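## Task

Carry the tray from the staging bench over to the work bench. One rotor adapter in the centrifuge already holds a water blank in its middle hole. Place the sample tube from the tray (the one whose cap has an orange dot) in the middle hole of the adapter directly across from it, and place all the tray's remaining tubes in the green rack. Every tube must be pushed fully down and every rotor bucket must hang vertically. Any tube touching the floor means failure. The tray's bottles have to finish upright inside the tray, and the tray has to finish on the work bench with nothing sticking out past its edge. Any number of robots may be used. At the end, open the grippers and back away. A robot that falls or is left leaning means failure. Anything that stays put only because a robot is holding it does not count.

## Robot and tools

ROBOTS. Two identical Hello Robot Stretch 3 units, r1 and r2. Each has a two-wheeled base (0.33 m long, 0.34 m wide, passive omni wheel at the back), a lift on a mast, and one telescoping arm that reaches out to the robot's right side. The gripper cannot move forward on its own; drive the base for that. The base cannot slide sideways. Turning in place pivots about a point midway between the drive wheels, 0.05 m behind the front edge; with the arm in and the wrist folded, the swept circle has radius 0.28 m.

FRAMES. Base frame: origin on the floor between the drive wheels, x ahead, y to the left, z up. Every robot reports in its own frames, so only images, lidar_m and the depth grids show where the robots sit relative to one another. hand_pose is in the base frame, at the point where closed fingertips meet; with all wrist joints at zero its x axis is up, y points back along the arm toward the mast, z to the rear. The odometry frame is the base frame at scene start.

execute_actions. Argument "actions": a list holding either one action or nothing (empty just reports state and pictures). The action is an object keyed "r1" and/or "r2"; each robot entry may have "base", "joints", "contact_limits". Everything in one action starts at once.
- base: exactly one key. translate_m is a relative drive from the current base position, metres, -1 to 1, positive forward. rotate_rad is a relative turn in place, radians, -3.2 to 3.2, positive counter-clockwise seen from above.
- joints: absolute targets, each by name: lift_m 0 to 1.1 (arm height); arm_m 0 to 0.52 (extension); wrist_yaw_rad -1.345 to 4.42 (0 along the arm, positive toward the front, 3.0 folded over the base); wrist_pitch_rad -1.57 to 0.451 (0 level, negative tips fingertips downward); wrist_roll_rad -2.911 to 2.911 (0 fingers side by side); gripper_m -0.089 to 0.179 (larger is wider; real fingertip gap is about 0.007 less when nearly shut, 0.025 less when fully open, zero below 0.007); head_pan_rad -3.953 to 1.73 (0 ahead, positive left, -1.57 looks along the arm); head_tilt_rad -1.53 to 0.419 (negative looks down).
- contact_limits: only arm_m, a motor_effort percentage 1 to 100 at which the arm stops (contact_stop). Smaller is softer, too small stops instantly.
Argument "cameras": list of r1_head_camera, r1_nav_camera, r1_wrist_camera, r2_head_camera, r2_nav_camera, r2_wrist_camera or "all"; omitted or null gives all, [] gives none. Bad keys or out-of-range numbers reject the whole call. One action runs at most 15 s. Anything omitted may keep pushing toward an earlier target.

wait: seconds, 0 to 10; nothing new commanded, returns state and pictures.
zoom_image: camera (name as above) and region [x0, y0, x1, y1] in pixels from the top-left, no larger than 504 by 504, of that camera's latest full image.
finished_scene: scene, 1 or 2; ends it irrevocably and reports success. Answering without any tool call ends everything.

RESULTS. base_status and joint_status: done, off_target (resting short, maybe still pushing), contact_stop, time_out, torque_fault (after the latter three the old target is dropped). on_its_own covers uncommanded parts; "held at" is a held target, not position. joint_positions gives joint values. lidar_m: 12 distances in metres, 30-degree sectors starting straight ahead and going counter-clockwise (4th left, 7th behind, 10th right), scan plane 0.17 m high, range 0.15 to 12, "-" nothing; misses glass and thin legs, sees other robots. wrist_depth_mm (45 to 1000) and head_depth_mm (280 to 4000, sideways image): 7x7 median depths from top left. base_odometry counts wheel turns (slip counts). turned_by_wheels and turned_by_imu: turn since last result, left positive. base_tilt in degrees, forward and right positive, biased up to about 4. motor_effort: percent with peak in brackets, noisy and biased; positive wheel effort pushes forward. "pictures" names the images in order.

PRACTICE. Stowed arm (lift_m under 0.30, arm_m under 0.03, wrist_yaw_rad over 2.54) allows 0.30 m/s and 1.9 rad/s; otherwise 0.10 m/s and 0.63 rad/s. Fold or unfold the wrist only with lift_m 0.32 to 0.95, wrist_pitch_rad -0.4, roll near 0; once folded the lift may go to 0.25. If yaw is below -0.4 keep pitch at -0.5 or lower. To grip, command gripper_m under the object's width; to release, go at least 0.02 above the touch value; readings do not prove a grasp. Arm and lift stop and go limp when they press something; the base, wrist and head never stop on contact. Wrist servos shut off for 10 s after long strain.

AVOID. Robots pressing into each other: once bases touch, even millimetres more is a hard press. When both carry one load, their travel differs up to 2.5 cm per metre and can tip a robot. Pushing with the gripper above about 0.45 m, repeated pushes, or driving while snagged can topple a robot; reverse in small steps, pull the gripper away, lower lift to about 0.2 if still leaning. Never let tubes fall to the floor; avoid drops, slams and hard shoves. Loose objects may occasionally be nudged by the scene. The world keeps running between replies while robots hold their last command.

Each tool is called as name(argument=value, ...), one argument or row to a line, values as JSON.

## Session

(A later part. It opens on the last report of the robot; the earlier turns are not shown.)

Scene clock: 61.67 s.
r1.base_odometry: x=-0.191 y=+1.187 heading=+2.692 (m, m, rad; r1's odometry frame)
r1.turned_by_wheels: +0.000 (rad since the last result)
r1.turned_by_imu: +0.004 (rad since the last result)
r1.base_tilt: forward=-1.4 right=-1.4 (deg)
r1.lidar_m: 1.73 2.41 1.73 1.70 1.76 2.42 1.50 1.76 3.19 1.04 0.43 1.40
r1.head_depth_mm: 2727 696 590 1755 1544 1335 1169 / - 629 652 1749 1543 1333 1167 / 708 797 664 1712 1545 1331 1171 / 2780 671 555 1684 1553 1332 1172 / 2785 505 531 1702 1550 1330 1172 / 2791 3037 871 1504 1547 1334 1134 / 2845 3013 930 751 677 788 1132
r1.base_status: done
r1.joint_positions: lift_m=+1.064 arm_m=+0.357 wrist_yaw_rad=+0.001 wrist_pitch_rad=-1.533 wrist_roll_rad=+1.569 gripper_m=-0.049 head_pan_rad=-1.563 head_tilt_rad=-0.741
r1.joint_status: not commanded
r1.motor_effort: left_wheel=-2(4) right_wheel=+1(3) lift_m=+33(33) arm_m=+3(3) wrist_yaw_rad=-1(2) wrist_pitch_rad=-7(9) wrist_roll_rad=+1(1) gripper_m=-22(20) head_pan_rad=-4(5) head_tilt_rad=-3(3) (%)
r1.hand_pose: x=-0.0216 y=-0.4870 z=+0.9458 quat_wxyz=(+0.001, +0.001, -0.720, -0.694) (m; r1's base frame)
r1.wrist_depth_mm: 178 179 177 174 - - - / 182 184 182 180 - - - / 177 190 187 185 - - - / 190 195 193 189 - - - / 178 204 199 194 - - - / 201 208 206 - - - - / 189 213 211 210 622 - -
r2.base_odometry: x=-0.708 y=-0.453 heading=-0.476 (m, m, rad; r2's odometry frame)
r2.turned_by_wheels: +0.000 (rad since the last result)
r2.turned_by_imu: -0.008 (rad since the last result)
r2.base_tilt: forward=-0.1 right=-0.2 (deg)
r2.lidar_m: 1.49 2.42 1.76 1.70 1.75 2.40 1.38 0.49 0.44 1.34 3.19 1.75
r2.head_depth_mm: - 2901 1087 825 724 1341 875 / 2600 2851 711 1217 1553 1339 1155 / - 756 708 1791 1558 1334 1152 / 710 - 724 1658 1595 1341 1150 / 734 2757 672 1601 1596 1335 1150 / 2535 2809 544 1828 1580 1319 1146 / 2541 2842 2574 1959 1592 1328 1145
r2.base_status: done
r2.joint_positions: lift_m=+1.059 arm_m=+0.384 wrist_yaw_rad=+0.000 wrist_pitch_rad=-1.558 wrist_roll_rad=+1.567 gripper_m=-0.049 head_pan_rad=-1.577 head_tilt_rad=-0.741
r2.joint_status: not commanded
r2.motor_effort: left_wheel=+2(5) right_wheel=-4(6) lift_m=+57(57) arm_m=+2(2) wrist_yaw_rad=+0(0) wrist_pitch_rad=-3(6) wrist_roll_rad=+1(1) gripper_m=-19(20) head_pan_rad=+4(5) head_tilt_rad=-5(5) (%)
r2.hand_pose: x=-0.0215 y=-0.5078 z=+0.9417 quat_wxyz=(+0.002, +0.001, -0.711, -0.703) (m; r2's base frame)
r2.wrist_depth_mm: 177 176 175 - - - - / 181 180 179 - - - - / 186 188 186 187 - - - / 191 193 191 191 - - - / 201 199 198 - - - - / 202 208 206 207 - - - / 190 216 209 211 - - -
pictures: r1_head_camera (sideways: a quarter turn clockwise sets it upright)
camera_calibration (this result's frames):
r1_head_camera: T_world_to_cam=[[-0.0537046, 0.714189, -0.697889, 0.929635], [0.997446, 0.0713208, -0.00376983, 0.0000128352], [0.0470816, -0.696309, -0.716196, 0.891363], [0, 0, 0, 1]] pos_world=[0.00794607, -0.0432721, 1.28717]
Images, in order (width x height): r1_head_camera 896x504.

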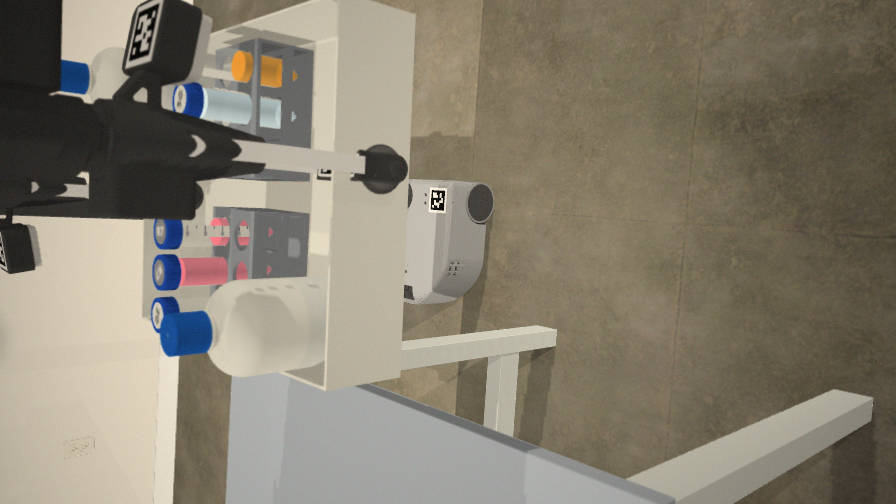

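execute_actions(
  actions=[
    {"r1":{"base":{"translate_m":-1.0}},"r2":{"base":{"translate_m":1.0},"joints":{"arm_m":0.378,"head_pan_rad":-1.0}}},
  ],
  cameras=["r2_head_camera"],
)

Scene clock: 73.63 s.
r1.base_odometry: x=+0.710 y=+0.752 heading=+2.692 (m, m, rad; r1's odometry frame)
r1.turned_by_wheels: +0.000 (rad since the last result)
r1.turned_by_imu: +0.003 (rad since the last result)
r1.base_tilt: forward=-1.5 right=-1.4 (deg)
r1.lidar_m: 1.32 2.38 1.76 1.70 1.78 2.43 1.91 0.57 1.08 1.32 3.19 1.32
r1.head_depth_mm: 2738 784 585 1758 1555 1331 1169 / - 628 646 1752 1552 1331 1172 / 692 - 649 1717 1549 1333 1171 / 2762 672 548 1672 1547 1336 1171 / 2793 501 527 1756 1543 1334 1167 / 2802 3013 2121 1855 1551 1332 1174 / 2826 3029 2286 1852 1545 1332 1169
r1.base_status: done
r1.joint_positions: lift_m=+1.064 arm_m=+0.357 wrist_yaw_rad=+0.001 wrist_pitch_rad=-1.550 wrist_roll_rad=+1.569 gripper_m=-0.049 head_pan_rad=-1.563 head_tilt_rad=-0.741
r1.joint_status: not commanded
r1.motor_effort: left_wheel=-2(5) right_wheel=+2(3) lift_m=+33(33) arm_m=+2(3) wrist_yaw_rad=-1(2) wrist_pitch_rad=+0(11) wrist_roll_rad=+0(0) gripper_m=-22(21) head_pan_rad=-5(5) head_tilt_rad=-4(2) (%)
r1.hand_pose: x=-0.0216 y=-0.4827 z=+0.9461 quat_wxyz=(+0.001, +0.001, -0.714, -0.700) (m; r1's base frame)
r1.wrist_depth_mm: 177 177 176 174 - - - / 180 182 180 179 - - - / 185 187 185 185 - - - / 189 194 192 190 - - - / 186 200 197 194 - - - / 204 206 204 - - - - / 190 213 210 210 - - -
r2.base_odometry: x=+0.181 y=-0.911 heading=-0.476 (m, m, rad; r2's odometry frame)
r2.turned_by_wheels: +0.000 (rad since the last result)
r2.turned_by_imu: -0.007 (rad since the last result)
r2.base_tilt: forward=-0.2 right=-0.2 (deg)
r2.lidar_m: 1.24 2.45 1.78 1.71 1.77 2.40 1.34 1.33 3.19 1.32 1.07 0.56
r2.head_depth_mm: 2525 2745 521 544 1517 1343 1156 / 2675 2920 2601 1911 1594 1335 1158 / 2784 3130 2389 1909 1597 1335 1153 / 2963 3195 1079 1844 1555 1331 1148 / 3104 3469 1072 897 1578 1330 1147 / 3354 3551 987 811 1465 1021 1129 / 3550 3726 1012 808 742 1266 1145
r2.base_status: done
r2.joint_positions: lift_m=+1.059 arm_m=+0.378 wrist_yaw_rad=+0.001 wrist_pitch_rad=-1.575 wrist_roll_rad=+1.567 gripper_m=-0.049 head_pan_rad=-1.007 head_tilt_rad=-0.741
r2.joint_status: all done
r2.motor_effort: left_wheel=+2(5) right_wheel=-3(5) lift_m=+57(57) arm_m=+0(2) wrist_yaw_rad=+0(1) wrist_pitch_rad=+2(6) wrist_roll_rad=+1(1) gripper_m=-19(19) head_pan_rad=+5(47) head_tilt_rad=-4(5) (%)
r2.hand_pose: x=-0.0216 y=-0.4976 z=+0.9421 quat_wxyz=(+0.002, +0.001, -0.705, -0.709) (m; r2's base frame)
r2.wrist_depth_mm: 174 174 174 - - - - / 180 179 179 - - - - / 184 185 186 - - - - / 189 192 190 192 - - - / 197 198 198 - - - - / 201 205 204 206 - - - / 203 212 208 212 - - -
pictures: r2_head_camera (sideways: a quarter turn clockwise sets it upright)
camera_calibration (this result's frames):
r2_head_camera: T_world_to_cam=[[-0.346393, 0.549119, -0.760579, 1.01185], [0.857122, 0.514774, -0.0187071, 0.0184054], [0.381254, -0.658389, -0.648976, 0.80215], [0, 0, 0, 1]] pos_world=[0.0288986, -0.0369741, 1.29051]
Images, in order (width x height): r2_head_camera 896x504.

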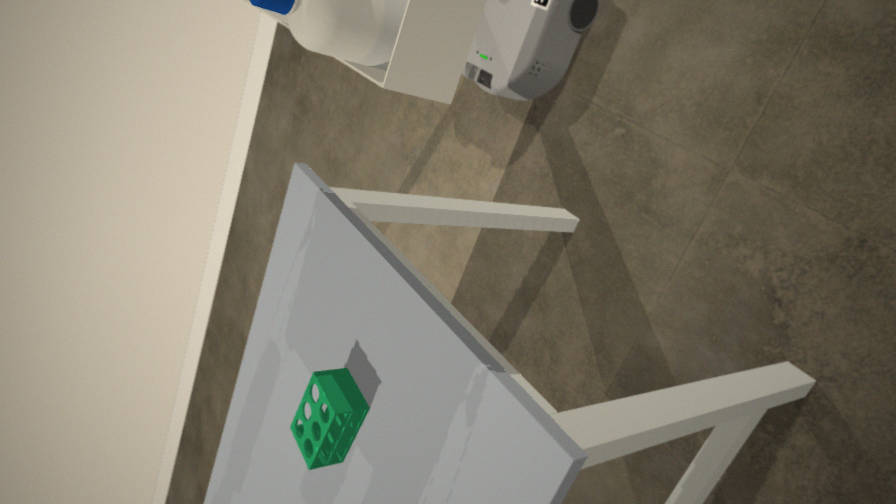

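execute_actions(
  actions=[
    {"r1":{"base":{"translate_m":-1.0},"joints":{"arm_m":0.352}},"r2":{"base":{"translate_m":1.0},"joints":{"arm_m":0.364,"head_pan_rad":-1.8}}},
  ],
  cameras=["r2_head_camera"],
)

execute_actions(
  actions=[
    {"r1":{"joints":{"lift_m":0.917}},"r2":{"joints":{"lift_m":0.912}}},
  ],
  cameras=[],
)

execute_actions(
  actions=[
    {"r1":{"joints":{"gripper_m":0.07}},"r2":{"joints":{"gripper_m":0.07}}},
  ],
  cameras=[],
)

execute_actions(
  actions=[
    {"r1":{"joints":{"lift_m":1.06}},"r2":{"joints":{"lift_m":1.06}}},
  ],
  cameras=[],
)

execute_actions(
  actions=[
    {"r1":{"base":{"translate_m":-0.12},"joints":{"arm_m":0.48}},"r2":{"base":{"translate_m":-0.12},"joints":{"arm_m":0.49}}},
  ],
  cameras=["r1_wrist_camera","r2_wrist_camera"],
)

Scene clock: 87.43 s.
r1.base_odometry: x=+1.610 y=+0.318 heading=+2.692 (m, m, rad; r1's odometry frame)
r1.turned_by_wheels: +0.000 (rad since the last result)
r1.turned_by_imu: +0.003 (rad since the last result)
r1.base_tilt: forward=-1.4 right=-1.5 (deg)
r1.lidar_m: 2.30 2.41 1.77 1.71 1.78 2.44 1.11 0.94 1.01 0.97 1.01 0.60
r1.head_depth_mm: 2758 774 588 714 629 565 1174 / - 622 640 713 630 566 1172 / 690 - 644 734 631 577 1169 / 2754 676 664 712 629 577 1168 / 2778 519 522 709 630 1262 1167 / 2807 3017 805 732 629 1258 1170 / 2830 3013 831 752 630 1257 1167
r1.base_status: done
r1.joint_positions: lift_m=+1.064 arm_m=+0.352 wrist_yaw_rad=+0.001 wrist_pitch_rad=-1.550 wrist_roll_rad=+1.569 gripper_m=-0.049 head_pan_rad=-1.563 head_tilt_rad=-0.741
r1.joint_status: all done
r1.motor_effort: left_wheel=-2(7) right_wheel=+2(4) lift_m=+33(33) arm_m=-1(7) wrist_yaw_rad=-2(2) wrist_pitch_rad=+0(14) wrist_roll_rad=+1(1) gripper_m=-24(23) head_pan_rad=-5(5) head_tilt_rad=-4(3) (%)
r1.hand_pose: x=-0.0216 y=-0.4779 z=+0.9461 quat_wxyz=(+0.001, +0.001, -0.714, -0.700) (m; r1's base frame)
r1.wrist_depth_mm: 173 174 172 172 315 315 - / 177 180 178 177 323 321 - / 183 186 184 183 331 331 - / 187 193 190 189 345 341 - / 183 199 197 192 351 - - / 205 207 204 - 364 - - / 185 213 214 212 374 - -
r2.base_odometry: x=+1.070 y=-1.369 heading=-0.476 (m, m, rad; r2's odometry frame)
r2.turned_by_wheels: +0.000 (rad since the last result)
r2.turned_by_imu: -0.006 (rad since the last result)
r2.base_tilt: forward=-0.2 right=-0.3 (deg)
r2.lidar_m: 1.41 2.49 1.79 1.72 1.78 2.41 2.30 0.46 0.33 0.32 0.33 0.44
r2.head_depth_mm: - - 2619 824 661 1256 1091 / - 3177 1079 792 660 594 1110 / - 3010 1080 787 658 578 1154 / 2711 2919 693 739 655 563 1152 / - 750 680 584 654 548 1145 / - - 701 557 655 549 1123 / 663 1256 637 532 652 547 1098
r2.base_status: done
r2.joint_positions: lift_m=+1.059 arm_m=+0.364 wrist_yaw_rad=+0.001 wrist_pitch_rad=-1.587 wrist_roll_rad=+1.567 gripper_m=-0.049 head_pan_rad=-1.793 head_tilt_rad=-0.741
r2.joint_status: all done
r2.motor_effort: left_wheel=+1(6) right_wheel=-2(6) lift_m=+58(57) arm_m=+1(3) wrist_yaw_rad=-2(2) wrist_pitch_rad=+5(7) wrist_roll_rad=+1(1) gripper_m=-19(19) head_pan_rad=-4(53) head_tilt_rad=-5(5) (%)
r2.hand_pose: x=-0.0216 y=-0.4806 z=+0.9424 quat_wxyz=(+0.002, +0.002, -0.701, -0.713) (m; r2's base frame)
r2.wrist_depth_mm: 177 177 177 316 316 314 - / 181 181 181 324 329 331 - / 186 186 187 331 340 338 - / 189 191 191 344 353 351 - / 197 198 196 - 363 369 - / 200 204 203 206 379 384 - / 203 210 208 208 391 395 -
pictures: r2_head_camera (sideways: a quarter turn clockwise sets it upright)
camera_calibration (this result's frames):
r2_head_camera: T_world_to_cam=[[0.143526, 0.633182, -0.760579, 1.00886], [0.970009, -0.242347, -0.0187071, 0.0177168], [-0.196169, -0.735084, -0.648976, 0.805672], [0, 0, 0, 1]] pos_world=[-0.00393546, -0.0422629, 1.29051]
Images, in order (width x height): r2_head_camera 896x504.

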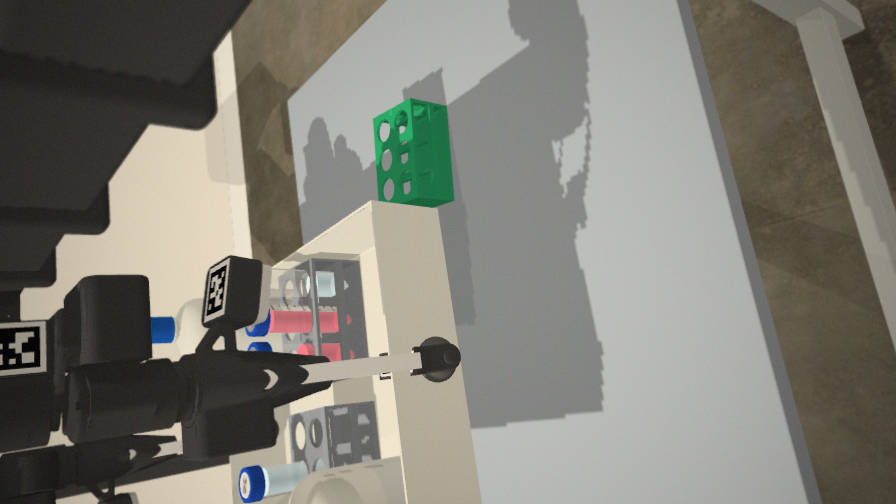

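Scene clock: 89.60 s.
r1.base_odometry: x=+1.610 y=+0.318 heading=+2.692 (m, m, rad; r1's odometry frame)
r1.turned_by_wheels: +0.000 (rad since the last result)
r1.turned_by_imu: +0.000 (rad since the last result)
r1.base_tilt: forward=-1.5 right=-1.5 (deg)
r1.lidar_m: 2.30 2.41 1.77 1.70 1.78 2.45 1.12 0.94 1.01 0.97 1.01 0.60
r1.head_depth_mm: 2643 - 934 729 630 565 1172 / 2665 - - 743 630 565 1174 / 751 789 - 745 631 577 1173 / 704 2889 784 727 630 577 1167 / 2778 2995 871 619 630 1259 1169 / 2804 3017 930 751 629 1260 1172 / 2806 3024 830 752 631 1257 1172
r1.base_status: not commanded
r1.joint_positions: lift_m=+0.917 arm_m=+0.352 wrist_yaw_rad=+0.001 wrist_pitch_rad=-1.550 wrist_roll_rad=+1.569 gripper_m=-0.049 head_pan_rad=-1.563 head_tilt_rad=-0.741
r1.joint_status: all done
r1.motor_effort: left_wheel=-3(3) right_wheel=+3(2) lift_m=+15(29) arm_m=+0(1) wrist_yaw_rad=-1(2) wrist_pitch_rad=+0(0) wrist_roll_rad=+0(0) gripper_m=-22(23) head_pan_rad=-5(5) head_tilt_rad=-4(3) (%)
r1.hand_pose: x=-0.0216 y=-0.4779 z=+0.7993 quat_wxyz=(+0.001, +0.001, -0.714, -0.700) (m; r1's base frame)
r1.wrist_depth_mm: 176 178 175 174 178 175 174 / 179 183 180 180 182 180 177 / 185 188 186 185 188 184 183 / 187 195 192 191 193 190 188 / 178 200 197 194 198 194 194 / 205 206 204 - 202 201 200 / 185 211 211 209 210 206 206
r2.base_odometry: x=+1.070 y=-1.369 heading=-0.476 (m, m, rad; r2's odometry frame)
r2.turned_by_wheels: +0.000 (rad since the last result)
r2.turned_by_imu: +0.000 (rad since the last result)
r2.base_tilt: forward=-0.2 right=-0.3 (deg)
r2.lidar_m: 1.41 2.49 1.80 1.72 1.78 2.40 2.31 0.46 0.33 0.32 0.33 0.44
r2.head_depth_mm: 2854 3181 2612 852 - - 1102 / 2739 3126 1085 - - 594 1093 / 2705 3015 2860 - 640 579 1153 / 2648 2890 - 759 656 564 1153 / 2563 2775 - 759 638 549 1148 / 2504 2710 890 754 629 549 1128 / 2338 710 1017 581 610 547 1097
r2.base_status: not commanded
r2.joint_positions: lift_m=+0.912 arm_m=+0.364 wrist_yaw_rad=+0.001 wrist_pitch_rad=-1.587 wrist_roll_rad=+1.567 gripper_m=-0.049 head_pan_rad=-1.793 head_tilt_rad=-0.741
r2.joint_status: all done
r2.motor_effort: left_wheel=+2(2) right_wheel=-2(2) lift_m=+43(50) arm_m=+1(1) wrist_yaw_rad=-2(2) wrist_pitch_rad=+5(5) wrist_roll_rad=+1(1) gripper_m=-19(19) head_pan_rad=-5(5) head_tilt_rad=-4(4) (%)
r2.hand_pose: x=-0.0216 y=-0.4804 z=+0.7948 quat_wxyz=(+0.002, +0.002, -0.701, -0.713) (m; r2's base frame)
r2.wrist_depth_mm: 173 173 174 175 178 178 177 / 179 178 178 181 183 184 183 / 184 184 185 187 189 191 189 / 188 191 191 193 196 197 196 / 196 198 196 - 203 203 203 / 199 205 203 206 211 209 213 / 202 210 210 212 217 219 218
pictures: none
No camera images: the call's "cameras" was empty. Leave "cameras" out to get every camera's image.

Scene clock: 91.30 s.
r1.base_odometry: x=+1.610 y=+0.318 heading=+2.692 (m, m, rad; r1's odometry frame)
r1.turned_by_wheels: +0.000 (rad since the last result)
r1.turned_by_imu: +0.000 (rad since the last result)
r1.base_tilt: forward=-1.4 right=-1.5 (deg)
r1.lidar_m: 2.30 2.41 1.77 1.71 1.78 2.44 1.12 0.94 1.01 0.97 1.01 0.60
r1.head_depth_mm: 2651 - 933 729 630 566 1170 / 2667 - - 746 631 565 1172 / 750 787 - 739 623 578 1175 / 703 2904 768 730 630 576 1169 / 2768 2993 873 621 630 577 1167 / 2803 3004 930 751 630 1258 1169 / 2828 2989 831 752 629 1262 1168
r1.base_status: not commanded
r1.joint_positions: lift_m=+0.917 arm_m=+0.352 wrist_yaw_rad=+0.001 wrist_pitch_rad=-1.548 wrist_roll_rad=+1.569 gripper_m=+0.070 head_pan_rad=-1.563 head_tilt_rad=-0.741
r1.joint_status: all done
r1.motor_effort: left_wheel=-3(2) right_wheel=+2(2) lift_m=+15(14) arm_m=-1(1) wrist_yaw_rad=-1(1) wrist_pitch_rad=-1(1) wrist_roll_rad=+1(1) gripper_m=+1(92) head_pan_rad=-5(5) head_tilt_rad=-4(3) (%)
r1.hand_pose: x=-0.0216 y=-0.4785 z=+0.7993 quat_wxyz=(+0.001, +0.001, -0.715, -0.699) (m; r1's base frame)
r1.wrist_depth_mm: 177 183 180 179 179 176 173 / 184 189 185 183 182 180 178 / 177 192 190 188 186 185 182 / 175 198 195 193 193 190 187 / 175 203 202 200 197 195 193 / 206 209 - 205 205 201 199 / 184 215 213 211 211 206 206
r2.base_odometry: x=+1.070 y=-1.369 heading=-0.476 (m, m, rad; r2's odometry frame)
r2.turned_by_wheels: +0.000 (rad since the last result)
r2.turned_by_imu: +0.000 (rad since the last result)
r2.base_tilt: forward=-0.2 right=-0.3 (deg)
r2.lidar_m: 1.41 2.49 1.80 1.72 1.78 2.40 2.31 0.46 0.33 0.32 0.33 0.44
r2.head_depth_mm: 2849 3198 2608 850 - - 1103 / 2776 3149 1084 - - 593 1093 / 2698 3028 2862 - 640 578 1150 / 2616 2860 - 757 659 563 1154 / 2551 2794 - 766 637 550 1146 / 2490 2715 881 758 630 548 1119 / 2330 711 1018 593 609 548 1105
r2.base_status: not commanded
r2.joint_positions: lift_m=+0.912 arm_m=+0.364 wrist_yaw_rad=+0.001 wrist_pitch_rad=-1.569 wrist_roll_rad=+1.567 gripper_m=+0.070 head_pan_rad=-1.793 head_tilt_rad=-0.741
r2.joint_status: all done
r2.motor_effort: left_wheel=+2(2) right_wheel=-3(3) lift_m=+43(44) arm_m=+1(1) wrist_yaw_rad=-1(1) wrist_pitch_rad=+0(5) wrist_roll_rad=+1(1) gripper_m=+1(80) head_pan_rad=-4(4) head_tilt_rad=-5(4) (%)
r2.hand_pose: x=-0.0216 y=-0.4851 z=+0.7944 quat_wxyz=(+0.002, +0.002, -0.708, -0.707) (m; r2's base frame)
r2.wrist_depth_mm: 176 176 174 176 176 175 174 / 182 180 181 181 182 181 181 / 187 188 187 188 187 188 187 / 192 195 195 192 195 193 193 / 202 201 199 200 201 201 199 / 200 207 210 208 211 207 207 / 193 215 215 215 218 216 216
pictures: none
No camera images: the call's "cameras" was empty. Leave "cameras" out to get every camera's image.

Scene clock: 93.47 s.
r1.base_odometry: x=+1.610 y=+0.318 heading=+2.692 (m, m, rad; r1's odometry frame)
r1.turned_by_wheels: +0.000 (rad since the last result)
r1.turned_by_imu: +0.000 (rad since the last result)
r1.base_tilt: forward=-1.5 right=-1.5 (deg)
r1.lidar_m: 2.30 2.41 1.77 1.71 1.77 2.44 1.12 0.94 1.01 0.97 1.01 0.60
r1.head_depth_mm: 2766 2765 931 733 631 566 1170 / - 2766 807 745 631 564 1173 / 688 - 897 729 629 577 1174 / 2753 2956 770 730 631 576 1170 / 2759 2989 872 620 629 576 1169 / 2803 3024 932 752 629 1259 1170 / 2821 3007 833 753 629 1257 1173
r1.base_status: not commanded
r1.joint_positions: lift_m=+1.059 arm_m=+0.352 wrist_yaw_rad=+0.001 wrist_pitch_rad=-1.547 wrist_roll_rad=+1.569 gripper_m=+0.070 head_pan_rad=-1.563 head_tilt_rad=-0.741
r1.joint_status: all done
r1.motor_effort: left_wheel=-2(3) right_wheel=+2(2) lift_m=+29(29) arm_m=-1(1) wrist_yaw_rad=-1(2) wrist_pitch_rad=-1(1) wrist_roll_rad=+1(1) gripper_m=+1(1) head_pan_rad=-5(4) head_tilt_rad=-3(3) (%)
r1.hand_pose: x=-0.0216 y=-0.4787 z=+0.9414 quat_wxyz=(+0.001, +0.001, -0.715, -0.699) (m; r1's base frame)
r1.wrist_depth_mm: 326 324 317 313 312 309 - / 306 267 325 322 319 316 - / 314 266 333 333 328 323 - / 351 291 347 341 338 337 - / 364 314 353 350 348 - - / 370 303 - 359 360 - - / 259 311 343 276 367 - -
r2.base_odometry: x=+1.070 y=-1.369 heading=-0.476 (m, m, rad; r2's odometry frame)
r2.turned_by_wheels: +0.000 (rad since the last result)
r2.turned_by_imu: +0.000 (rad since the last result)
r2.base_tilt: forward=-0.2 right=-0.2 (deg)
r2.lidar_m: 1.41 2.49 1.79 1.72 1.78 2.41 2.30 0.46 0.33 0.32 0.33 0.44
r2.head_depth_mm: - - 2603 820 663 1258 1093 / - 3197 1083 793 659 593 1113 / - 3060 1077 790 659 577 1148 / 2684 2948 1073 784 657 562 1152 / - 2820 856 758 638 548 1149 / - - 922 759 628 548 1127 / 666 2598 1414 595 612 547 1104
r2.base_status: not commanded
r2.joint_positions: lift_m=+1.060 arm_m=+0.364 wrist_yaw_rad=+0.001 wrist_pitch_rad=-1.568 wrist_roll_rad=+1.567 gripper_m=+0.070 head_pan_rad=-1.793 head_tilt_rad=-0.741
r2.joint_status: all done
r2.motor_effort: left_wheel=+2(2) right_wheel=-2(2) lift_m=+47(49) arm_m=+1(1) wrist_yaw_rad=-1(2) wrist_pitch_rad=+0(0) wrist_roll_rad=+1(1) gripper_m=+0(0) head_pan_rad=-4(4) head_tilt_rad=-5(5) (%)
r2.hand_pose: x=-0.0216 y=-0.4853 z=+0.9422 quat_wxyz=(+0.002, +0.002, -0.708, -0.706) (m; r2's base frame)
r2.wrist_depth_mm: 248 278 317 315 315 314 - / 220 295 326 324 331 325 - / 221 279 334 334 338 337 - / 287 318 348 351 347 345 - / 366 322 357 361 358 364 - / 379 306 372 320 379 376 - / 259 319 316 245 388 392 -
pictures: none
No camera images: the call's "cameras" was empty. Leave "cameras" out to get every camera's image.

Scene clock: 95.67 s.
r1.base_odometry: x=+1.718 y=+0.265 heading=+2.692 (m, m, rad; r1's odometry frame)
r1.turned_by_wheels: +0.000 (rad since the last result)
r1.turned_by_imu: +0.000 (rad since the last result)
r1.base_tilt: forward=-1.4 right=-1.4 (deg)
r1.lidar_m: 2.43 2.41 1.77 1.71 1.79 2.45 1.11 0.83 1.01 0.97 1.01 0.70
r1.head_depth_mm: 2649 2909 934 754 631 565 1174 / 2642 2858 933 752 630 566 1169 / - 2934 817 749 631 577 1167 / 2758 2954 815 750 631 577 1171 / 2685 2873 899 748 629 576 1173 / 2793 2886 779 647 630 1256 1171 / 609 1078 932 635 630 1258 1171
r1.base_status: done
r1.joint_positions: lift_m=+1.059 arm_m=+0.480 wrist_yaw_rad=+0.001 wrist_pitch_rad=-1.547 wrist_roll_rad=+1.569 gripper_m=+0.070 head_pan_rad=-1.563 head_tilt_rad=-0.741
r1.joint_status: all done
r1.motor_effort: left_wheel=-2(5) right_wheel=+2(2) lift_m=+29(29) arm_m=+4(5) wrist_yaw_rad=-1(1) wrist_pitch_rad=-1(1) wrist_roll_rad=+1(0) gripper_m=+0(0) head_pan_rad=-5(5) head_tilt_rad=-4(3) (%)
r1.hand_pose: x=-0.0216 y=-0.6064 z=+0.9413 quat_wxyz=(+0.001, +0.001, -0.715, -0.699) (m; r1's base frame)
r1.wrist_depth_mm: 330 323 320 318 311 307 303 / 339 333 327 328 320 314 311 / 349 343 337 334 326 322 323 / 353 337 340 339 336 331 324 / 222 274 351 342 339 337 339 / 214 366 - 354 352 352 351 / 386 377 362 367 365 359 359
r2.base_odometry: x=+0.964 y=-1.314 heading=-0.475 (m, m, rad; r2's odometry frame)
r2.turned_by_wheels: +0.000 (rad since the last result)
r2.turned_by_imu: +0.001 (rad since the last result)
r2.base_tilt: forward=-0.2 right=-0.2 (deg)
r2.lidar_m: 1.43 2.49 1.80 1.72 1.78 2.40 2.19 0.46 0.33 0.32 0.33 0.44
r2.head_depth_mm: - 3215 2617 851 662 763 1095 / - 3179 2622 820 661 593 1089 / - 3063 1078 792 657 578 1152 / 2697 2957 1079 777 655 564 1151 / 2605 2893 1074 795 643 550 1149 / - - 827 753 635 549 1126 / 2426 2723 2548 739 618 547 1107
r2.base_status: done
r2.joint_positions: lift_m=+1.060 arm_m=+0.490 wrist_yaw_rad=+0.001 wrist_pitch_rad=-1.567 wrist_roll_rad=+1.567 gripper_m=+0.070 head_pan_rad=-1.793 head_tilt_rad=-0.741
r2.joint_status: all done
r2.motor_effort: left_wheel=+2(4) right_wheel=-3(11) lift_m=+47(46) arm_m=+4(3) wrist_yaw_rad=-1(1) wrist_pitch_rad=-1(1) wrist_roll_rad=+1(1) gripper_m=+0(0) head_pan_rad=-5(5) head_tilt_rad=-5(4) (%)
r2.hand_pose: x=-0.0216 y=-0.6111 z=+0.9422 quat_wxyz=(+0.002, +0.001, -0.708, -0.706) (m; r2's base frame)
r2.wrist_depth_mm: 318 319 264 313 313 312 312 / 334 331 327 327 324 323 323 / 340 339 336 339 332 336 335 / 346 339 288 341 340 344 347 / 234 313 265 360 355 355 355 / 224 373 280 367 375 370 374 / 342 386 387 381 378 383 388
pictures: r1_wrist_camera, r2_wrist_camera
camera_calibration (this result's frames):
r1_wrist_camera: T_world_to_cam=[[-0.0199171, 0.998454, -0.0519016, 0.659239], [0.988807, 0.0273491, 0.146674, -0.0586902], [0.147867, -0.0483993, -0.987822, 1.06896], [0, 0, 0, 1]] pos_world=[-0.0868998, -0.604878, 1.09876]
r2_wrist_camera: T_world_to_cam=[[0.0273957, 0.999617, -0.00378977, 0.61549], [0.973077, -0.0258, 0.229031, -0.184904], [0.228845, -0.00996219, -0.973412, 1.08531], [0, 0, 0, 1]] pos_world=[-0.0853037, -0.609213, 1.10114]
Images, in order (width x height): r1_wrist_camera 644x364, r2_wrist_camera 644x364.

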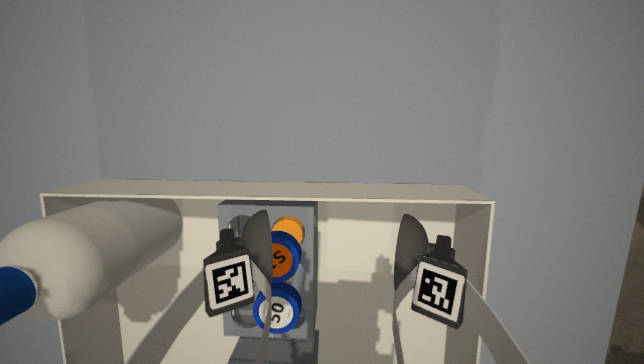

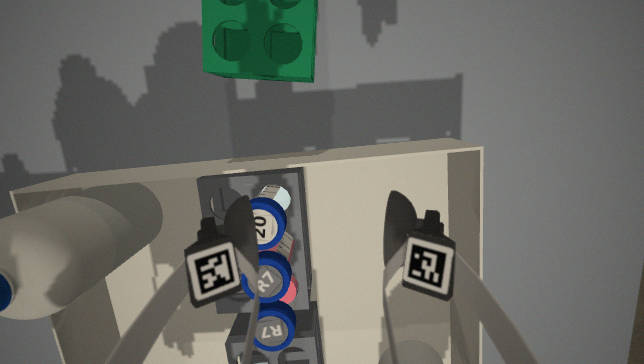

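execute_actions(
  actions=[
    {"r1":{"base":{"translate_m":0.019},"joints":{"arm_m":0.519,"lift_m":1.03}},"r2":{"base":{"translate_m":0.013},"joints":{"arm_m":0.512,"wrist_pitch_rad":-1.49,"lift_m":1.03}}},
  ],
  cameras=["r1_wrist_camera","r2_wrist_camera"],
)

Scene clock: 99.10 s.
r1.base_odometry: x=+1.701 y=+0.274 heading=+2.691 (m, m, rad; r1's odometry frame)
r1.turned_by_wheels: +0.000 (rad since the last result)
r1.turned_by_imu: +0.000 (rad since the last result)
r1.base_tilt: forward=-1.4 right=-1.4 (deg)
r1.lidar_m: 2.41 2.41 1.78 1.71 1.78 2.44 1.11 0.84 1.01 0.97 1.01 0.68
r1.head_depth_mm: 2700 2889 931 753 630 565 1174 / - 2899 933 752 628 565 1176 / 2674 2883 817 749 631 577 1166 / 2760 2950 836 749 630 577 1172 / 2693 2898 868 748 630 576 1170 / 626 1082 765 641 629 1255 1171 / 600 2907 932 668 630 1259 1168
r1.base_status: done
r1.joint_positions: lift_m=+1.031 arm_m=+0.519 wrist_yaw_rad=+0.001 wrist_pitch_rad=-1.546 wrist_roll_rad=+1.569 gripper_m=+0.070 head_pan_rad=-1.563 head_tilt_rad=-0.741
r1.joint_status: all done
r1.motor_effort: left_wheel=-1(2) right_wheel=+2(5) lift_m=+10(25) arm_m=+4(3) wrist_yaw_rad=-1(2) wrist_pitch_rad=-1(1) wrist_roll_rad=+1(0) gripper_m=+0(0) head_pan_rad=-5(5) head_tilt_rad=-4(3) (%)
r1.hand_pose: x=-0.0216 y=-0.6454 z=+0.9126 quat_wxyz=(+0.001, +0.001, -0.715, -0.699) (m; r1's base frame)
r1.wrist_depth_mm: 300 298 295 288 283 280 279 / 311 304 297 296 290 287 285 / 318 311 308 302 300 295 291 / 322 267 290 254 303 300 299 / 180 212 320 251 312 309 305 / 178 218 - 240 326 288 315 / 355 326 345 294 330 288 322
r2.base_odometry: x=+0.975 y=-1.320 heading=-0.475 (m, m, rad; r2's odometry frame)
r2.turned_by_wheels: +0.000 (rad since the last result)
r2.turned_by_imu: +0.000 (rad since the last result)
r2.base_tilt: forward=-0.2 right=-0.2 (deg)
r2.lidar_m: 1.42 2.48 1.79 1.72 1.78 2.40 2.20 0.46 0.33 0.32 0.33 0.45
r2.head_depth_mm: 2749 - - 821 662 769 1091 / 2661 - 2387 819 660 594 1094 / - - 1082 809 658 577 1151 / - 2940 1075 778 656 563 1155 / 2638 2815 1070 783 642 548 1152 / - - 840 756 634 547 1128 / 2454 2685 2547 746 619 547 1101
r2.base_status: done
r2.joint_positions: lift_m=+1.030 arm_m=+0.512 wrist_yaw_rad=+0.001 wrist_pitch_rad=-1.490 wrist_roll_rad=+1.567 gripper_m=+0.070 head_pan_rad=-1.793 head_tilt_rad=-0.741
r2.joint_status: all done
r2.motor_effort: left_wheel=+2(6) right_wheel=-2(7) lift_m=+35(40) arm_m=+4(5) wrist_yaw_rad=-1(1) wrist_pitch_rad=+1(0) wrist_roll_rad=+1(1) gripper_m=+1(0) head_pan_rad=-5(4) head_tilt_rad=-4(5) (%)
r2.hand_pose: x=-0.0215 y=-0.6531 z=+0.9115 quat_wxyz=(+0.002, +0.001, -0.735, -0.678) (m; r2's base frame)
r2.wrist_depth_mm: 308 301 293 240 277 274 268 / 322 314 303 298 288 283 275 / 330 324 317 307 296 286 281 / 338 268 314 256 307 299 291 / 192 227 302 205 319 312 302 / 194 235 347 207 333 318 311 / 391 360 363 213 341 327 321
pictures: r1_wrist_camera, r2_wrist_camera
camera_calibration (this result's frames):
r1_wrist_camera: T_world_to_cam=[[-0.0199173, 0.998447, -0.0520345, 0.696841], [0.988807, 0.0273688, 0.146671, -0.0533861], [0.147867, -0.0485307, -0.987816, 1.03855], [0, 0, 0, 1]] pos_world=[-0.0868998, -0.643896, 1.06999]
r2_wrist_camera: T_world_to_cam=[[0.0273353, 0.996321, -0.0812174, 0.72571], [0.973065, -0.00791593, 0.230396, -0.168543], [0.228906, -0.0853277, -0.969702, 1.00244], [0, 0, 0, 1]] pos_world=[-0.0852992, -0.638839, 1.06984]
Images, in order (width x height): r1_wrist_camera 644x364, r2_wrist_camera 644x364.

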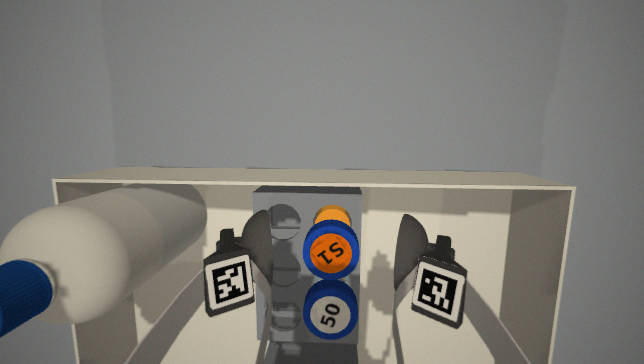

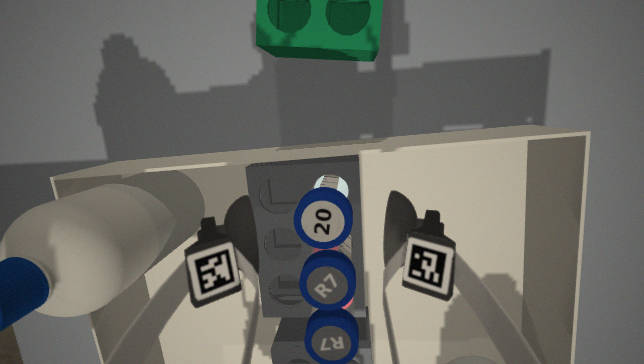

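execute_actions(
  actions=[
    {"r1":{"joints":{"lift_m":0.988}},"r2":{"joints":{"lift_m":0.988}}},
  ],
  cameras=[],
)

execute_actions(
  actions=[
    {"r1":{"joints":{"gripper_m":0.0}},"r2":{"joints":{"gripper_m":0.0}}},
  ],
  cameras=["r1_wrist_camera","r2_wrist_camera"],
)

execute_actions(
  actions=[
    {"r1":{"joints":{"lift_m":1.1}},"r2":{"joints":{"lift_m":1.1}}},
  ],
  cameras=["r1_wrist_camera","r2_wrist_camera"],
)

Scene clock: 102.00 s.
r1.base_odometry: x=+1.701 y=+0.274 heading=+2.691 (m, m, rad; r1's odometry frame)
r1.turned_by_wheels: +0.000 (rad since the last result)
r1.turned_by_imu: +0.000 (rad since the last result)
r1.base_tilt: forward=-1.5 right=-1.5 (deg)
r1.lidar_m: 2.40 2.41 1.77 1.71 1.78 2.45 1.11 0.85 1.01 0.97 1.01 0.68
r1.head_depth_mm: 2723 2888 933 753 630 565 1174 / - 2787 932 753 629 565 1169 / 2709 - 814 749 631 577 1172 / 2740 2971 836 748 629 577 1172 / 2694 2894 866 749 629 577 1174 / 2666 752 743 642 628 1256 1172 / 569 2755 931 670 629 1253 1169
r1.base_status: not commanded
r1.joint_positions: lift_m=+0.989 arm_m=+0.519 wrist_yaw_rad=+0.001 wrist_pitch_rad=-1.546 wrist_roll_rad=+1.569 gripper_m=+0.070 head_pan_rad=-1.563 head_tilt_rad=-0.741
r1.joint_status: all done
r1.motor_effort: left_wheel=-2(2) right_wheel=+2(2) lift_m=+10(10) arm_m=+4(4) wrist_yaw_rad=-2(1) wrist_pitch_rad=-1(1) wrist_roll_rad=+1(1) gripper_m=+0(0) head_pan_rad=-5(5) head_tilt_rad=-3(3) (%)
r1.hand_pose: x=-0.0216 y=-0.6454 z=+0.8706 quat_wxyz=(+0.001, +0.001, -0.715, -0.699) (m; r1's base frame)
r1.wrist_depth_mm: 258 253 251 248 246 241 238 / 264 261 257 256 250 247 243 / 272 268 265 263 259 255 251 / 260 233 267 237 261 256 256 / 170 212 278 207 267 264 213 / 154 218 - 150 278 271 225 / 158 297 292 158 284 279 237
r2.base_odometry: x=+0.975 y=-1.320 heading=-0.475 (m, m, rad; r2's odometry frame)
r2.turned_by_wheels: +0.000 (rad since the last result)
r2.turned_by_imu: +0.000 (rad since the last result)
r2.base_tilt: forward=-0.2 right=-0.2 (deg)
r2.lidar_m: 1.42 2.49 1.79 1.72 1.77 2.40 2.21 0.46 0.33 0.32 0.33 0.45
r2.head_depth_mm: 2854 3201 - - 662 793 1092 / 2777 3032 - 781 661 594 1090 / 2689 - 986 809 658 578 1152 / 2559 3057 1080 777 656 563 1151 / 2487 2898 1066 784 641 549 1149 / 2404 - 828 753 632 549 1127 / 2422 2694 2589 744 619 548 1099
r2.base_status: not commanded
r2.joint_positions: lift_m=+0.988 arm_m=+0.512 wrist_yaw_rad=+0.001 wrist_pitch_rad=-1.490 wrist_roll_rad=+1.567 gripper_m=+0.070 head_pan_rad=-1.793 head_tilt_rad=-0.741
r2.joint_status: all done
r2.motor_effort: left_wheel=+2(3) right_wheel=-3(2) lift_m=+36(37) arm_m=+4(4) wrist_yaw_rad=-1(1) wrist_pitch_rad=+0(0) wrist_roll_rad=+1(1) gripper_m=+0(0) head_pan_rad=-5(4) head_tilt_rad=-4(5) (%)
r2.hand_pose: x=-0.0215 y=-0.6531 z=+0.8695 quat_wxyz=(+0.002, +0.001, -0.735, -0.678) (m; r2's base frame)
r2.wrist_depth_mm: 264 260 253 195 242 236 231 / 273 271 263 255 249 244 239 / 285 278 272 262 255 249 242 / 251 254 242 211 264 256 207 / 184 227 287 152 274 268 222 / 170 236 288 161 286 275 228 / 216 316 310 164 293 286 235
pictures: none
No camera images: the call's "cameras" was empty. Leave "cameras" out to get every camera's image.

Scene clock: 103.20 s.
r1.base_odometry: x=+1.701 y=+0.274 heading=+2.691 (m, m, rad; r1's odometry frame)
r1.turned_by_wheels: +0.000 (rad since the last result)
r1.turned_by_imu: +0.000 (rad since the last result)
r1.base_tilt: forward=-1.5 right=-1.5 (deg)
r1.lidar_m: 2.40 2.41 1.77 1.71 1.78 2.45 1.11 0.85 1.01 0.97 1.01 0.68
r1.head_depth_mm: 2719 2891 933 752 630 565 1168 / - 2771 935 753 630 565 1170 / 2672 - 816 747 629 577 1167 / 2772 2939 835 748 630 577 1174 / 2673 2874 867 747 630 577 1167 / 2700 725 744 641 630 1260 1169 / 570 2766 934 669 631 1260 1172
r1.base_status: not commanded
r1.joint_positions: lift_m=+0.989 arm_m=+0.519 wrist_yaw_rad=+0.001 wrist_pitch_rad=-1.546 wrist_roll_rad=+1.569 gripper_m=+0.001 head_pan_rad=-1.563 head_tilt_rad=-0.741
r1.joint_status: all done
r1.motor_effort: left_wheel=-2(2) right_wheel=+2(2) lift_m=+10(10) arm_m=+4(4) wrist_yaw_rad=-2(1) wrist_pitch_rad=-2(1) wrist_roll_rad=+0(1) gripper_m=-14(100) head_pan_rad=-4(5) head_tilt_rad=-4(2) (%)
r1.hand_pose: x=-0.0216 y=-0.6455 z=+0.8706 quat_wxyz=(+0.001, +0.001, -0.715, -0.699) (m; r1's base frame)
r1.wrist_depth_mm: 255 254 251 248 243 242 239 / 264 262 257 253 251 247 243 / 272 269 264 259 257 256 252 / 263 233 267 236 262 258 256 / 170 212 276 207 268 263 214 / 154 224 284 147 275 272 225 / 158 297 258 155 286 279 239
r2.base_odometry: x=+0.975 y=-1.320 heading=-0.475 (m, m, rad; r2's odometry frame)
r2.turned_by_wheels: +0.000 (rad since the last result)
r2.turned_by_imu: +0.000 (rad since the last result)
r2.base_tilt: forward=-0.2 right=-0.2 (deg)
r2.lidar_m: 1.43 2.49 1.79 1.72 1.78 2.41 2.21 0.46 0.33 0.32 0.33 0.44
r2.head_depth_mm: 2860 3178 - - 661 794 1093 / 2774 3034 - 779 659 594 1088 / 2661 - 987 809 660 579 1150 / 2599 3013 1076 776 655 564 1147 / 2471 2877 1065 782 643 549 1151 / 2435 - 827 752 633 548 1125 / 2453 2725 2580 747 618 547 1103
r2.base_status: not commanded
r2.joint_positions: lift_m=+0.988 arm_m=+0.512 wrist_yaw_rad=+0.001 wrist_pitch_rad=-1.488 wrist_roll_rad=+1.567 gripper_m=+0.001 head_pan_rad=-1.793 head_tilt_rad=-0.741
r2.joint_status: all done
r2.motor_effort: left_wheel=+2(2) right_wheel=-3(2) lift_m=+35(35) arm_m=+4(4) wrist_yaw_rad=-1(1) wrist_pitch_rad=+0(0) wrist_roll_rad=+1(1) gripper_m=-12(87) head_pan_rad=-4(5) head_tilt_rad=-4(5) (%)
r2.hand_pose: x=-0.0215 y=-0.6536 z=+0.8695 quat_wxyz=(+0.002, +0.001, -0.736, -0.677) (m; r2's base frame)
r2.wrist_depth_mm: 267 260 252 197 242 236 232 / 275 270 263 257 251 244 237 / 285 279 273 263 257 248 241 / 250 254 235 209 262 257 207 / 184 227 291 149 270 264 214 / 170 303 301 159 288 275 229 / 218 319 314 162 293 286 233
pictures: r1_wrist_camera, r2_wrist_camera
camera_calibration (this result's frames):
r1_wrist_camera: T_world_to_cam=[[-0.0199158, 0.998436, -0.0522474, 0.694889], [0.988807, 0.0273986, 0.146665, -0.0471994], [0.147867, -0.0487416, -0.987805, 0.996909], [0, 0, 0, 1]] pos_world=[-0.0868997, -0.643918, 1.02798]
r2_wrist_camera: T_world_to_cam=[[0.0273353, 0.996157, -0.0832105, 0.724438], [0.973064, -0.00745484, 0.230413, -0.158581], [0.228907, -0.0872676, -0.969529, 0.960242], [0, 0, 0, 1]] pos_world=[-0.0852991, -0.639038, 1.0278]
Images, in order (width x height): r1_wrist_camera 644x364, r2_wrist_camera 644x364.

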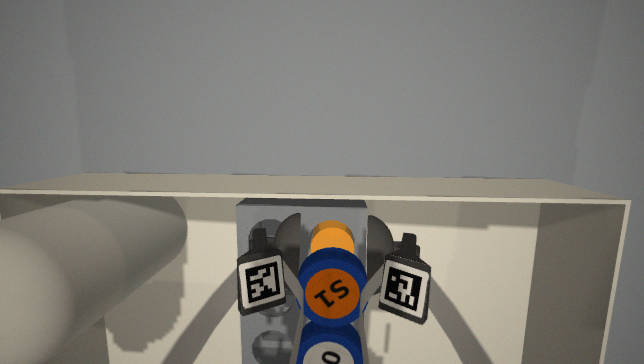

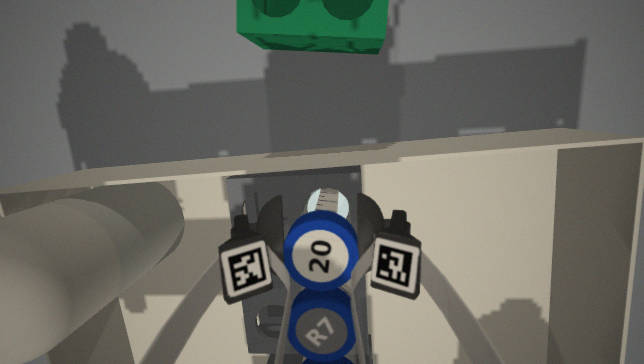

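Scene clock: 105.07 s.
r1.base_odometry: x=+1.701 y=+0.274 heading=+2.691 (m, m, rad; r1's odometry frame)
r1.turned_by_wheels: +0.000 (rad since the last result)
r1.turned_by_imu: +0.000 (rad since the last result)
r1.base_tilt: forward=-1.4 right=-1.5 (deg)
r1.lidar_m: 2.40 2.40 1.77 1.71 1.77 2.45 1.11 0.84 1.00 0.97 1.01 0.69
r1.head_depth_mm: 2731 2888 930 753 631 565 1171 / 2754 2905 933 751 629 565 1172 / 2793 2928 838 748 631 577 1169 / 2736 2940 834 749 630 578 1171 / 2688 2881 868 747 631 577 1170 / 2754 1078 765 642 630 1261 1169 / 616 2894 933 668 629 1257 1169
r1.base_status: not commanded
r1.joint_positions: lift_m=+1.099 arm_m=+0.519 wrist_yaw_rad=+0.001 wrist_pitch_rad=-1.546 wrist_roll_rad=+1.569 gripper_m=+0.001 head_pan_rad=-1.563 head_tilt_rad=-0.741
r1.joint_status: all done
r1.motor_effort: left_wheel=-2(2) right_wheel=+1(2) lift_m=+29(29) arm_m=+4(4) wrist_yaw_rad=-1(2) wrist_pitch_rad=-1(2) wrist_roll_rad=+1(1) gripper_m=-14(14) head_pan_rad=-5(5) head_tilt_rad=-3(3) (%)
r1.hand_pose: x=-0.0216 y=-0.6455 z=+0.9813 quat_wxyz=(+0.001, +0.001, -0.715, -0.699) (m; r1's base frame)
r1.wrist_depth_mm: 367 362 362 355 348 342 343 / 377 375 366 361 351 354 350 / 387 386 380 372 370 362 356 / 396 347 376 323 377 371 363 / 409 247 395 239 378 377 381 / 429 401 406 146 389 385 389 / 443 423 425 346 411 398 406
r2.base_odometry: x=+0.975 y=-1.320 heading=-0.475 (m, m, rad; r2's odometry frame)
r2.turned_by_wheels: +0.000 (rad since the last result)
r2.turned_by_imu: +0.000 (rad since the last result)
r2.base_tilt: forward=-0.2 right=-0.2 (deg)
r2.lidar_m: 1.42 2.49 1.79 1.72 1.78 2.41 2.20 0.46 0.33 0.32 0.33 0.45
r2.head_depth_mm: 2865 3246 2627 823 660 771 1094 / 2762 3134 2599 819 657 594 1094 / 2724 3025 1079 807 660 578 1154 / 2633 2948 1076 778 656 563 1154 / 2559 2889 1074 783 643 549 1155 / - 2870 828 754 632 550 1129 / 2406 2707 2584 746 619 546 1100
r2.base_status: not commanded
r2.joint_positions: lift_m=+1.100 arm_m=+0.512 wrist_yaw_rad=+0.001 wrist_pitch_rad=-1.488 wrist_roll_rad=+1.567 gripper_m=+0.001 head_pan_rad=-1.793 head_tilt_rad=-0.741
r2.joint_status: all done
r2.motor_effort: left_wheel=+2(2) right_wheel=-2(2) lift_m=+48(51) arm_m=+4(4) wrist_yaw_rad=-2(1) wrist_pitch_rad=+0(0) wrist_roll_rad=+1(1) gripper_m=-12(12) head_pan_rad=-4(4) head_tilt_rad=-4(5) (%)
r2.hand_pose: x=-0.0215 y=-0.6536 z=+0.9811 quat_wxyz=(+0.002, +0.001, -0.736, -0.677) (m; r2's base frame)
r2.wrist_depth_mm: 379 370 365 301 344 337 328 / 395 383 375 362 362 350 340 / 411 402 386 372 367 356 350 / 427 297 395 333 382 363 362 / - 262 416 148 390 380 376 / 889 444 439 286 412 395 383 / - 470 449 369 421 408 406
pictures: r1_wrist_camera, r2_wrist_camera
camera_calibration (this result's frames):
r1_wrist_camera: T_world_to_cam=[[-0.0199171, 0.998429, -0.0523788, 0.700835], [0.988807, 0.0274192, 0.146662, -0.0634262], [0.147867, -0.0488714, -0.987799, 1.10623], [0, 0, 0, 1]] pos_world=[-0.0868998, -0.643932, 1.13874]
r2_wrist_camera: T_world_to_cam=[[0.0273338, 0.996157, -0.0832104, 0.733724], [0.973064, -0.00745345, 0.230413, -0.184295], [0.228907, -0.0872671, -0.969529, 1.06844], [0, 0, 0, 1]] pos_world=[-0.0852991, -0.639039, 1.1394]
Images, in order (width x height): r1_wrist_camera 644x364, r2_wrist_camera 644x364.

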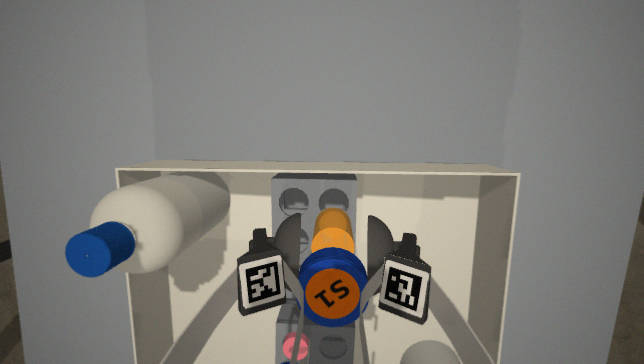

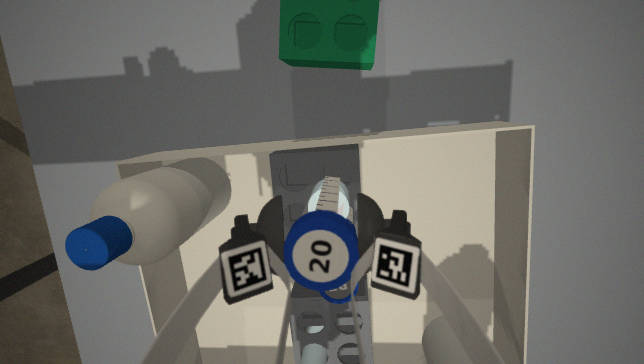

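execute_actions(
  actions=[
    {"r1":{"base":{"translate_m":-1.0},"joints":{"arm_m":0.40}},"r2":{"base":{"translate_m":-0.21},"joints":{"arm_m":0.497,"head_pan_rad":-1.57}}},
  ],
  cameras=["r2_wrist_camera","r2_head_camera"],
)

Scene clock: 117.97 s.
r1.base_odometry: x=+2.601 y=-0.161 heading=+2.691 (m, m, rad; r1's odometry frame)
r1.turned_by_wheels: +0.000 (rad since the last result)
r1.turned_by_imu: +0.001 (rad since the last result)
r1.base_tilt: forward=-1.4 right=-1.5 (deg)
r1.lidar_m: 1.64 2.43 1.78 1.72 1.78 1.94 1.87 0.40 0.29 0.28 0.36 1.38
r1.head_depth_mm: 710 833 882 738 576 565 692 / 762 844 851 720 605 590 707 / - 2911 2082 1057 885 763 728 / 2738 2953 2282 1845 1517 1283 849 / 2766 2966 966 1342 1512 1332 1172 / 2794 2983 931 752 645 711 1087 / 2825 3011 934 751 630 1260 1171
r1.base_status: done
r1.joint_positions: lift_m=+1.099 arm_m=+0.400 wrist_yaw_rad=+0.001 wrist_pitch_rad=-1.546 wrist_roll_rad=+1.569 gripper_m=+0.001 head_pan_rad=-1.563 head_tilt_rad=-0.741
r1.joint_status: all done
r1.motor_effort: left_wheel=-2(5) right_wheel=+2(3) lift_m=+29(29) arm_m=-4(3) wrist_yaw_rad=-1(1) wrist_pitch_rad=-1(1) wrist_roll_rad=+1(1) gripper_m=-14(14) head_pan_rad=-4(5) head_tilt_rad=-3(4) (%)
r1.hand_pose: x=-0.0216 y=-0.5273 z=+0.9813 quat_wxyz=(+0.001, +0.001, -0.716, -0.699) (m; r1's base frame)
r1.wrist_depth_mm: 323 324 386 379 308 303 - / 329 327 326 320 317 311 - / - 605 599 581 584 316 - / - - 626 609 600 - - / - 912 - 240 - - - / 512 646 - 147 - - - / 436 433 425 416 415 - -
r2.base_odometry: x=+0.788 y=-1.224 heading=-0.475 (m, m, rad; r2's odometry frame)
r2.turned_by_wheels: +0.000 (rad since the last result)
r2.turned_by_imu: +0.001 (rad since the last result)
r2.base_tilt: forward=-0.2 right=-0.2 (deg)
r2.lidar_m: 1.18 2.48 1.79 1.72 1.78 2.40 2.00 2.19 0.34 0.32 0.33 0.45
r2.head_depth_mm: 2564 2897 2633 2004 682 567 1138 / 2565 2874 2613 821 660 566 816 / 2557 2894 1078 817 659 552 1150 / - 2892 1029 781 657 550 1147 / 2516 2832 1072 778 655 549 1148 / 2508 2813 928 767 653 548 1150 / 2505 2817 931 753 635 548 1145
r2.base_status: done
r2.joint_positions: lift_m=+1.100 arm_m=+0.497 wrist_yaw_rad=+0.001 wrist_pitch_rad=-1.488 wrist_roll_rad=+1.567 gripper_m=+0.001 head_pan_rad=-1.577 head_tilt_rad=-0.741
r2.joint_status: all done
r2.motor_effort: left_wheel=+2(4) right_wheel=-2(12) lift_m=+47(47) arm_m=-1(2) wrist_yaw_rad=-1(1) wrist_pitch_rad=+0(0) wrist_roll_rad=+1(1) gripper_m=-12(12) head_pan_rad=+4(30) head_tilt_rad=-5(5) (%)
r2.hand_pose: x=-0.0215 y=-0.6392 z=+0.9811 quat_wxyz=(+0.002, +0.001, -0.736, -0.677) (m; r2's base frame)
r2.wrist_depth_mm: 381 371 361 354 346 336 329 / 395 385 376 364 357 351 342 / 417 396 392 376 366 358 354 / 432 411 399 328 378 374 360 / 446 433 419 148 392 388 374 / - 453 438 415 411 395 385 / - 461 390 381 387 410 406
pictures: r2_head_camera (sideways: a quarter turn clockwise sets it upright), r2_wrist_camera
camera_calibration (this result's frames):
r2_head_camera: T_world_to_cam=[[0.00466521, 0.649228, -0.760579, 1.00971], [0.999402, -0.029097, -0.0187071, 0.0175375], [-0.0342757, -0.760037, -0.648976, 0.804685], [0, 0, 0, 1]] pos_world=[0.00534362, -0.0434314, 1.29051]
r2_wrist_camera: T_world_to_cam=[[0.0273338, 0.996157, -0.0832106, 0.719398], [0.973064, -0.00745342, 0.230413, -0.184188], [0.228907, -0.0872673, -0.969529, 1.0697], [0, 0, 0, 1]] pos_world=[-0.0852991, -0.624657, 1.1394]
Images, in order (width x height): r2_head_camera 896x504, r2_wrist_camera 644x364.

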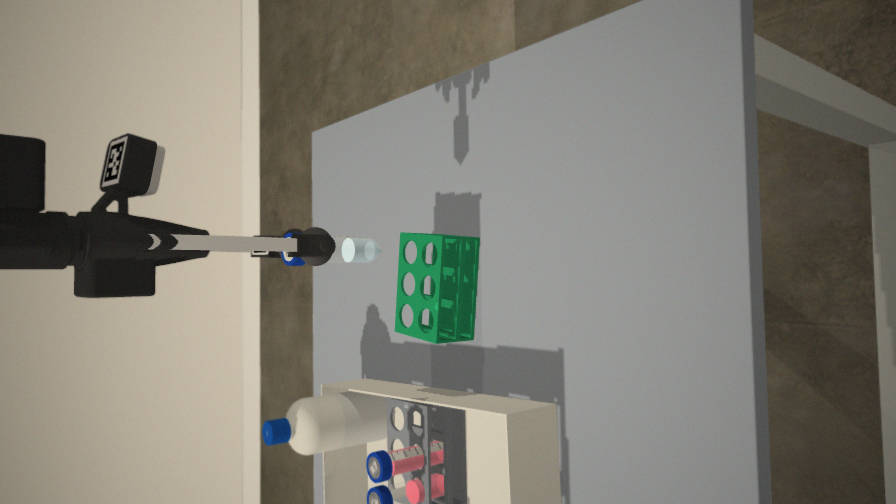

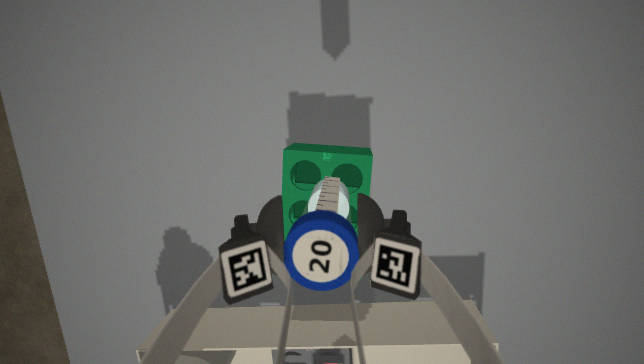

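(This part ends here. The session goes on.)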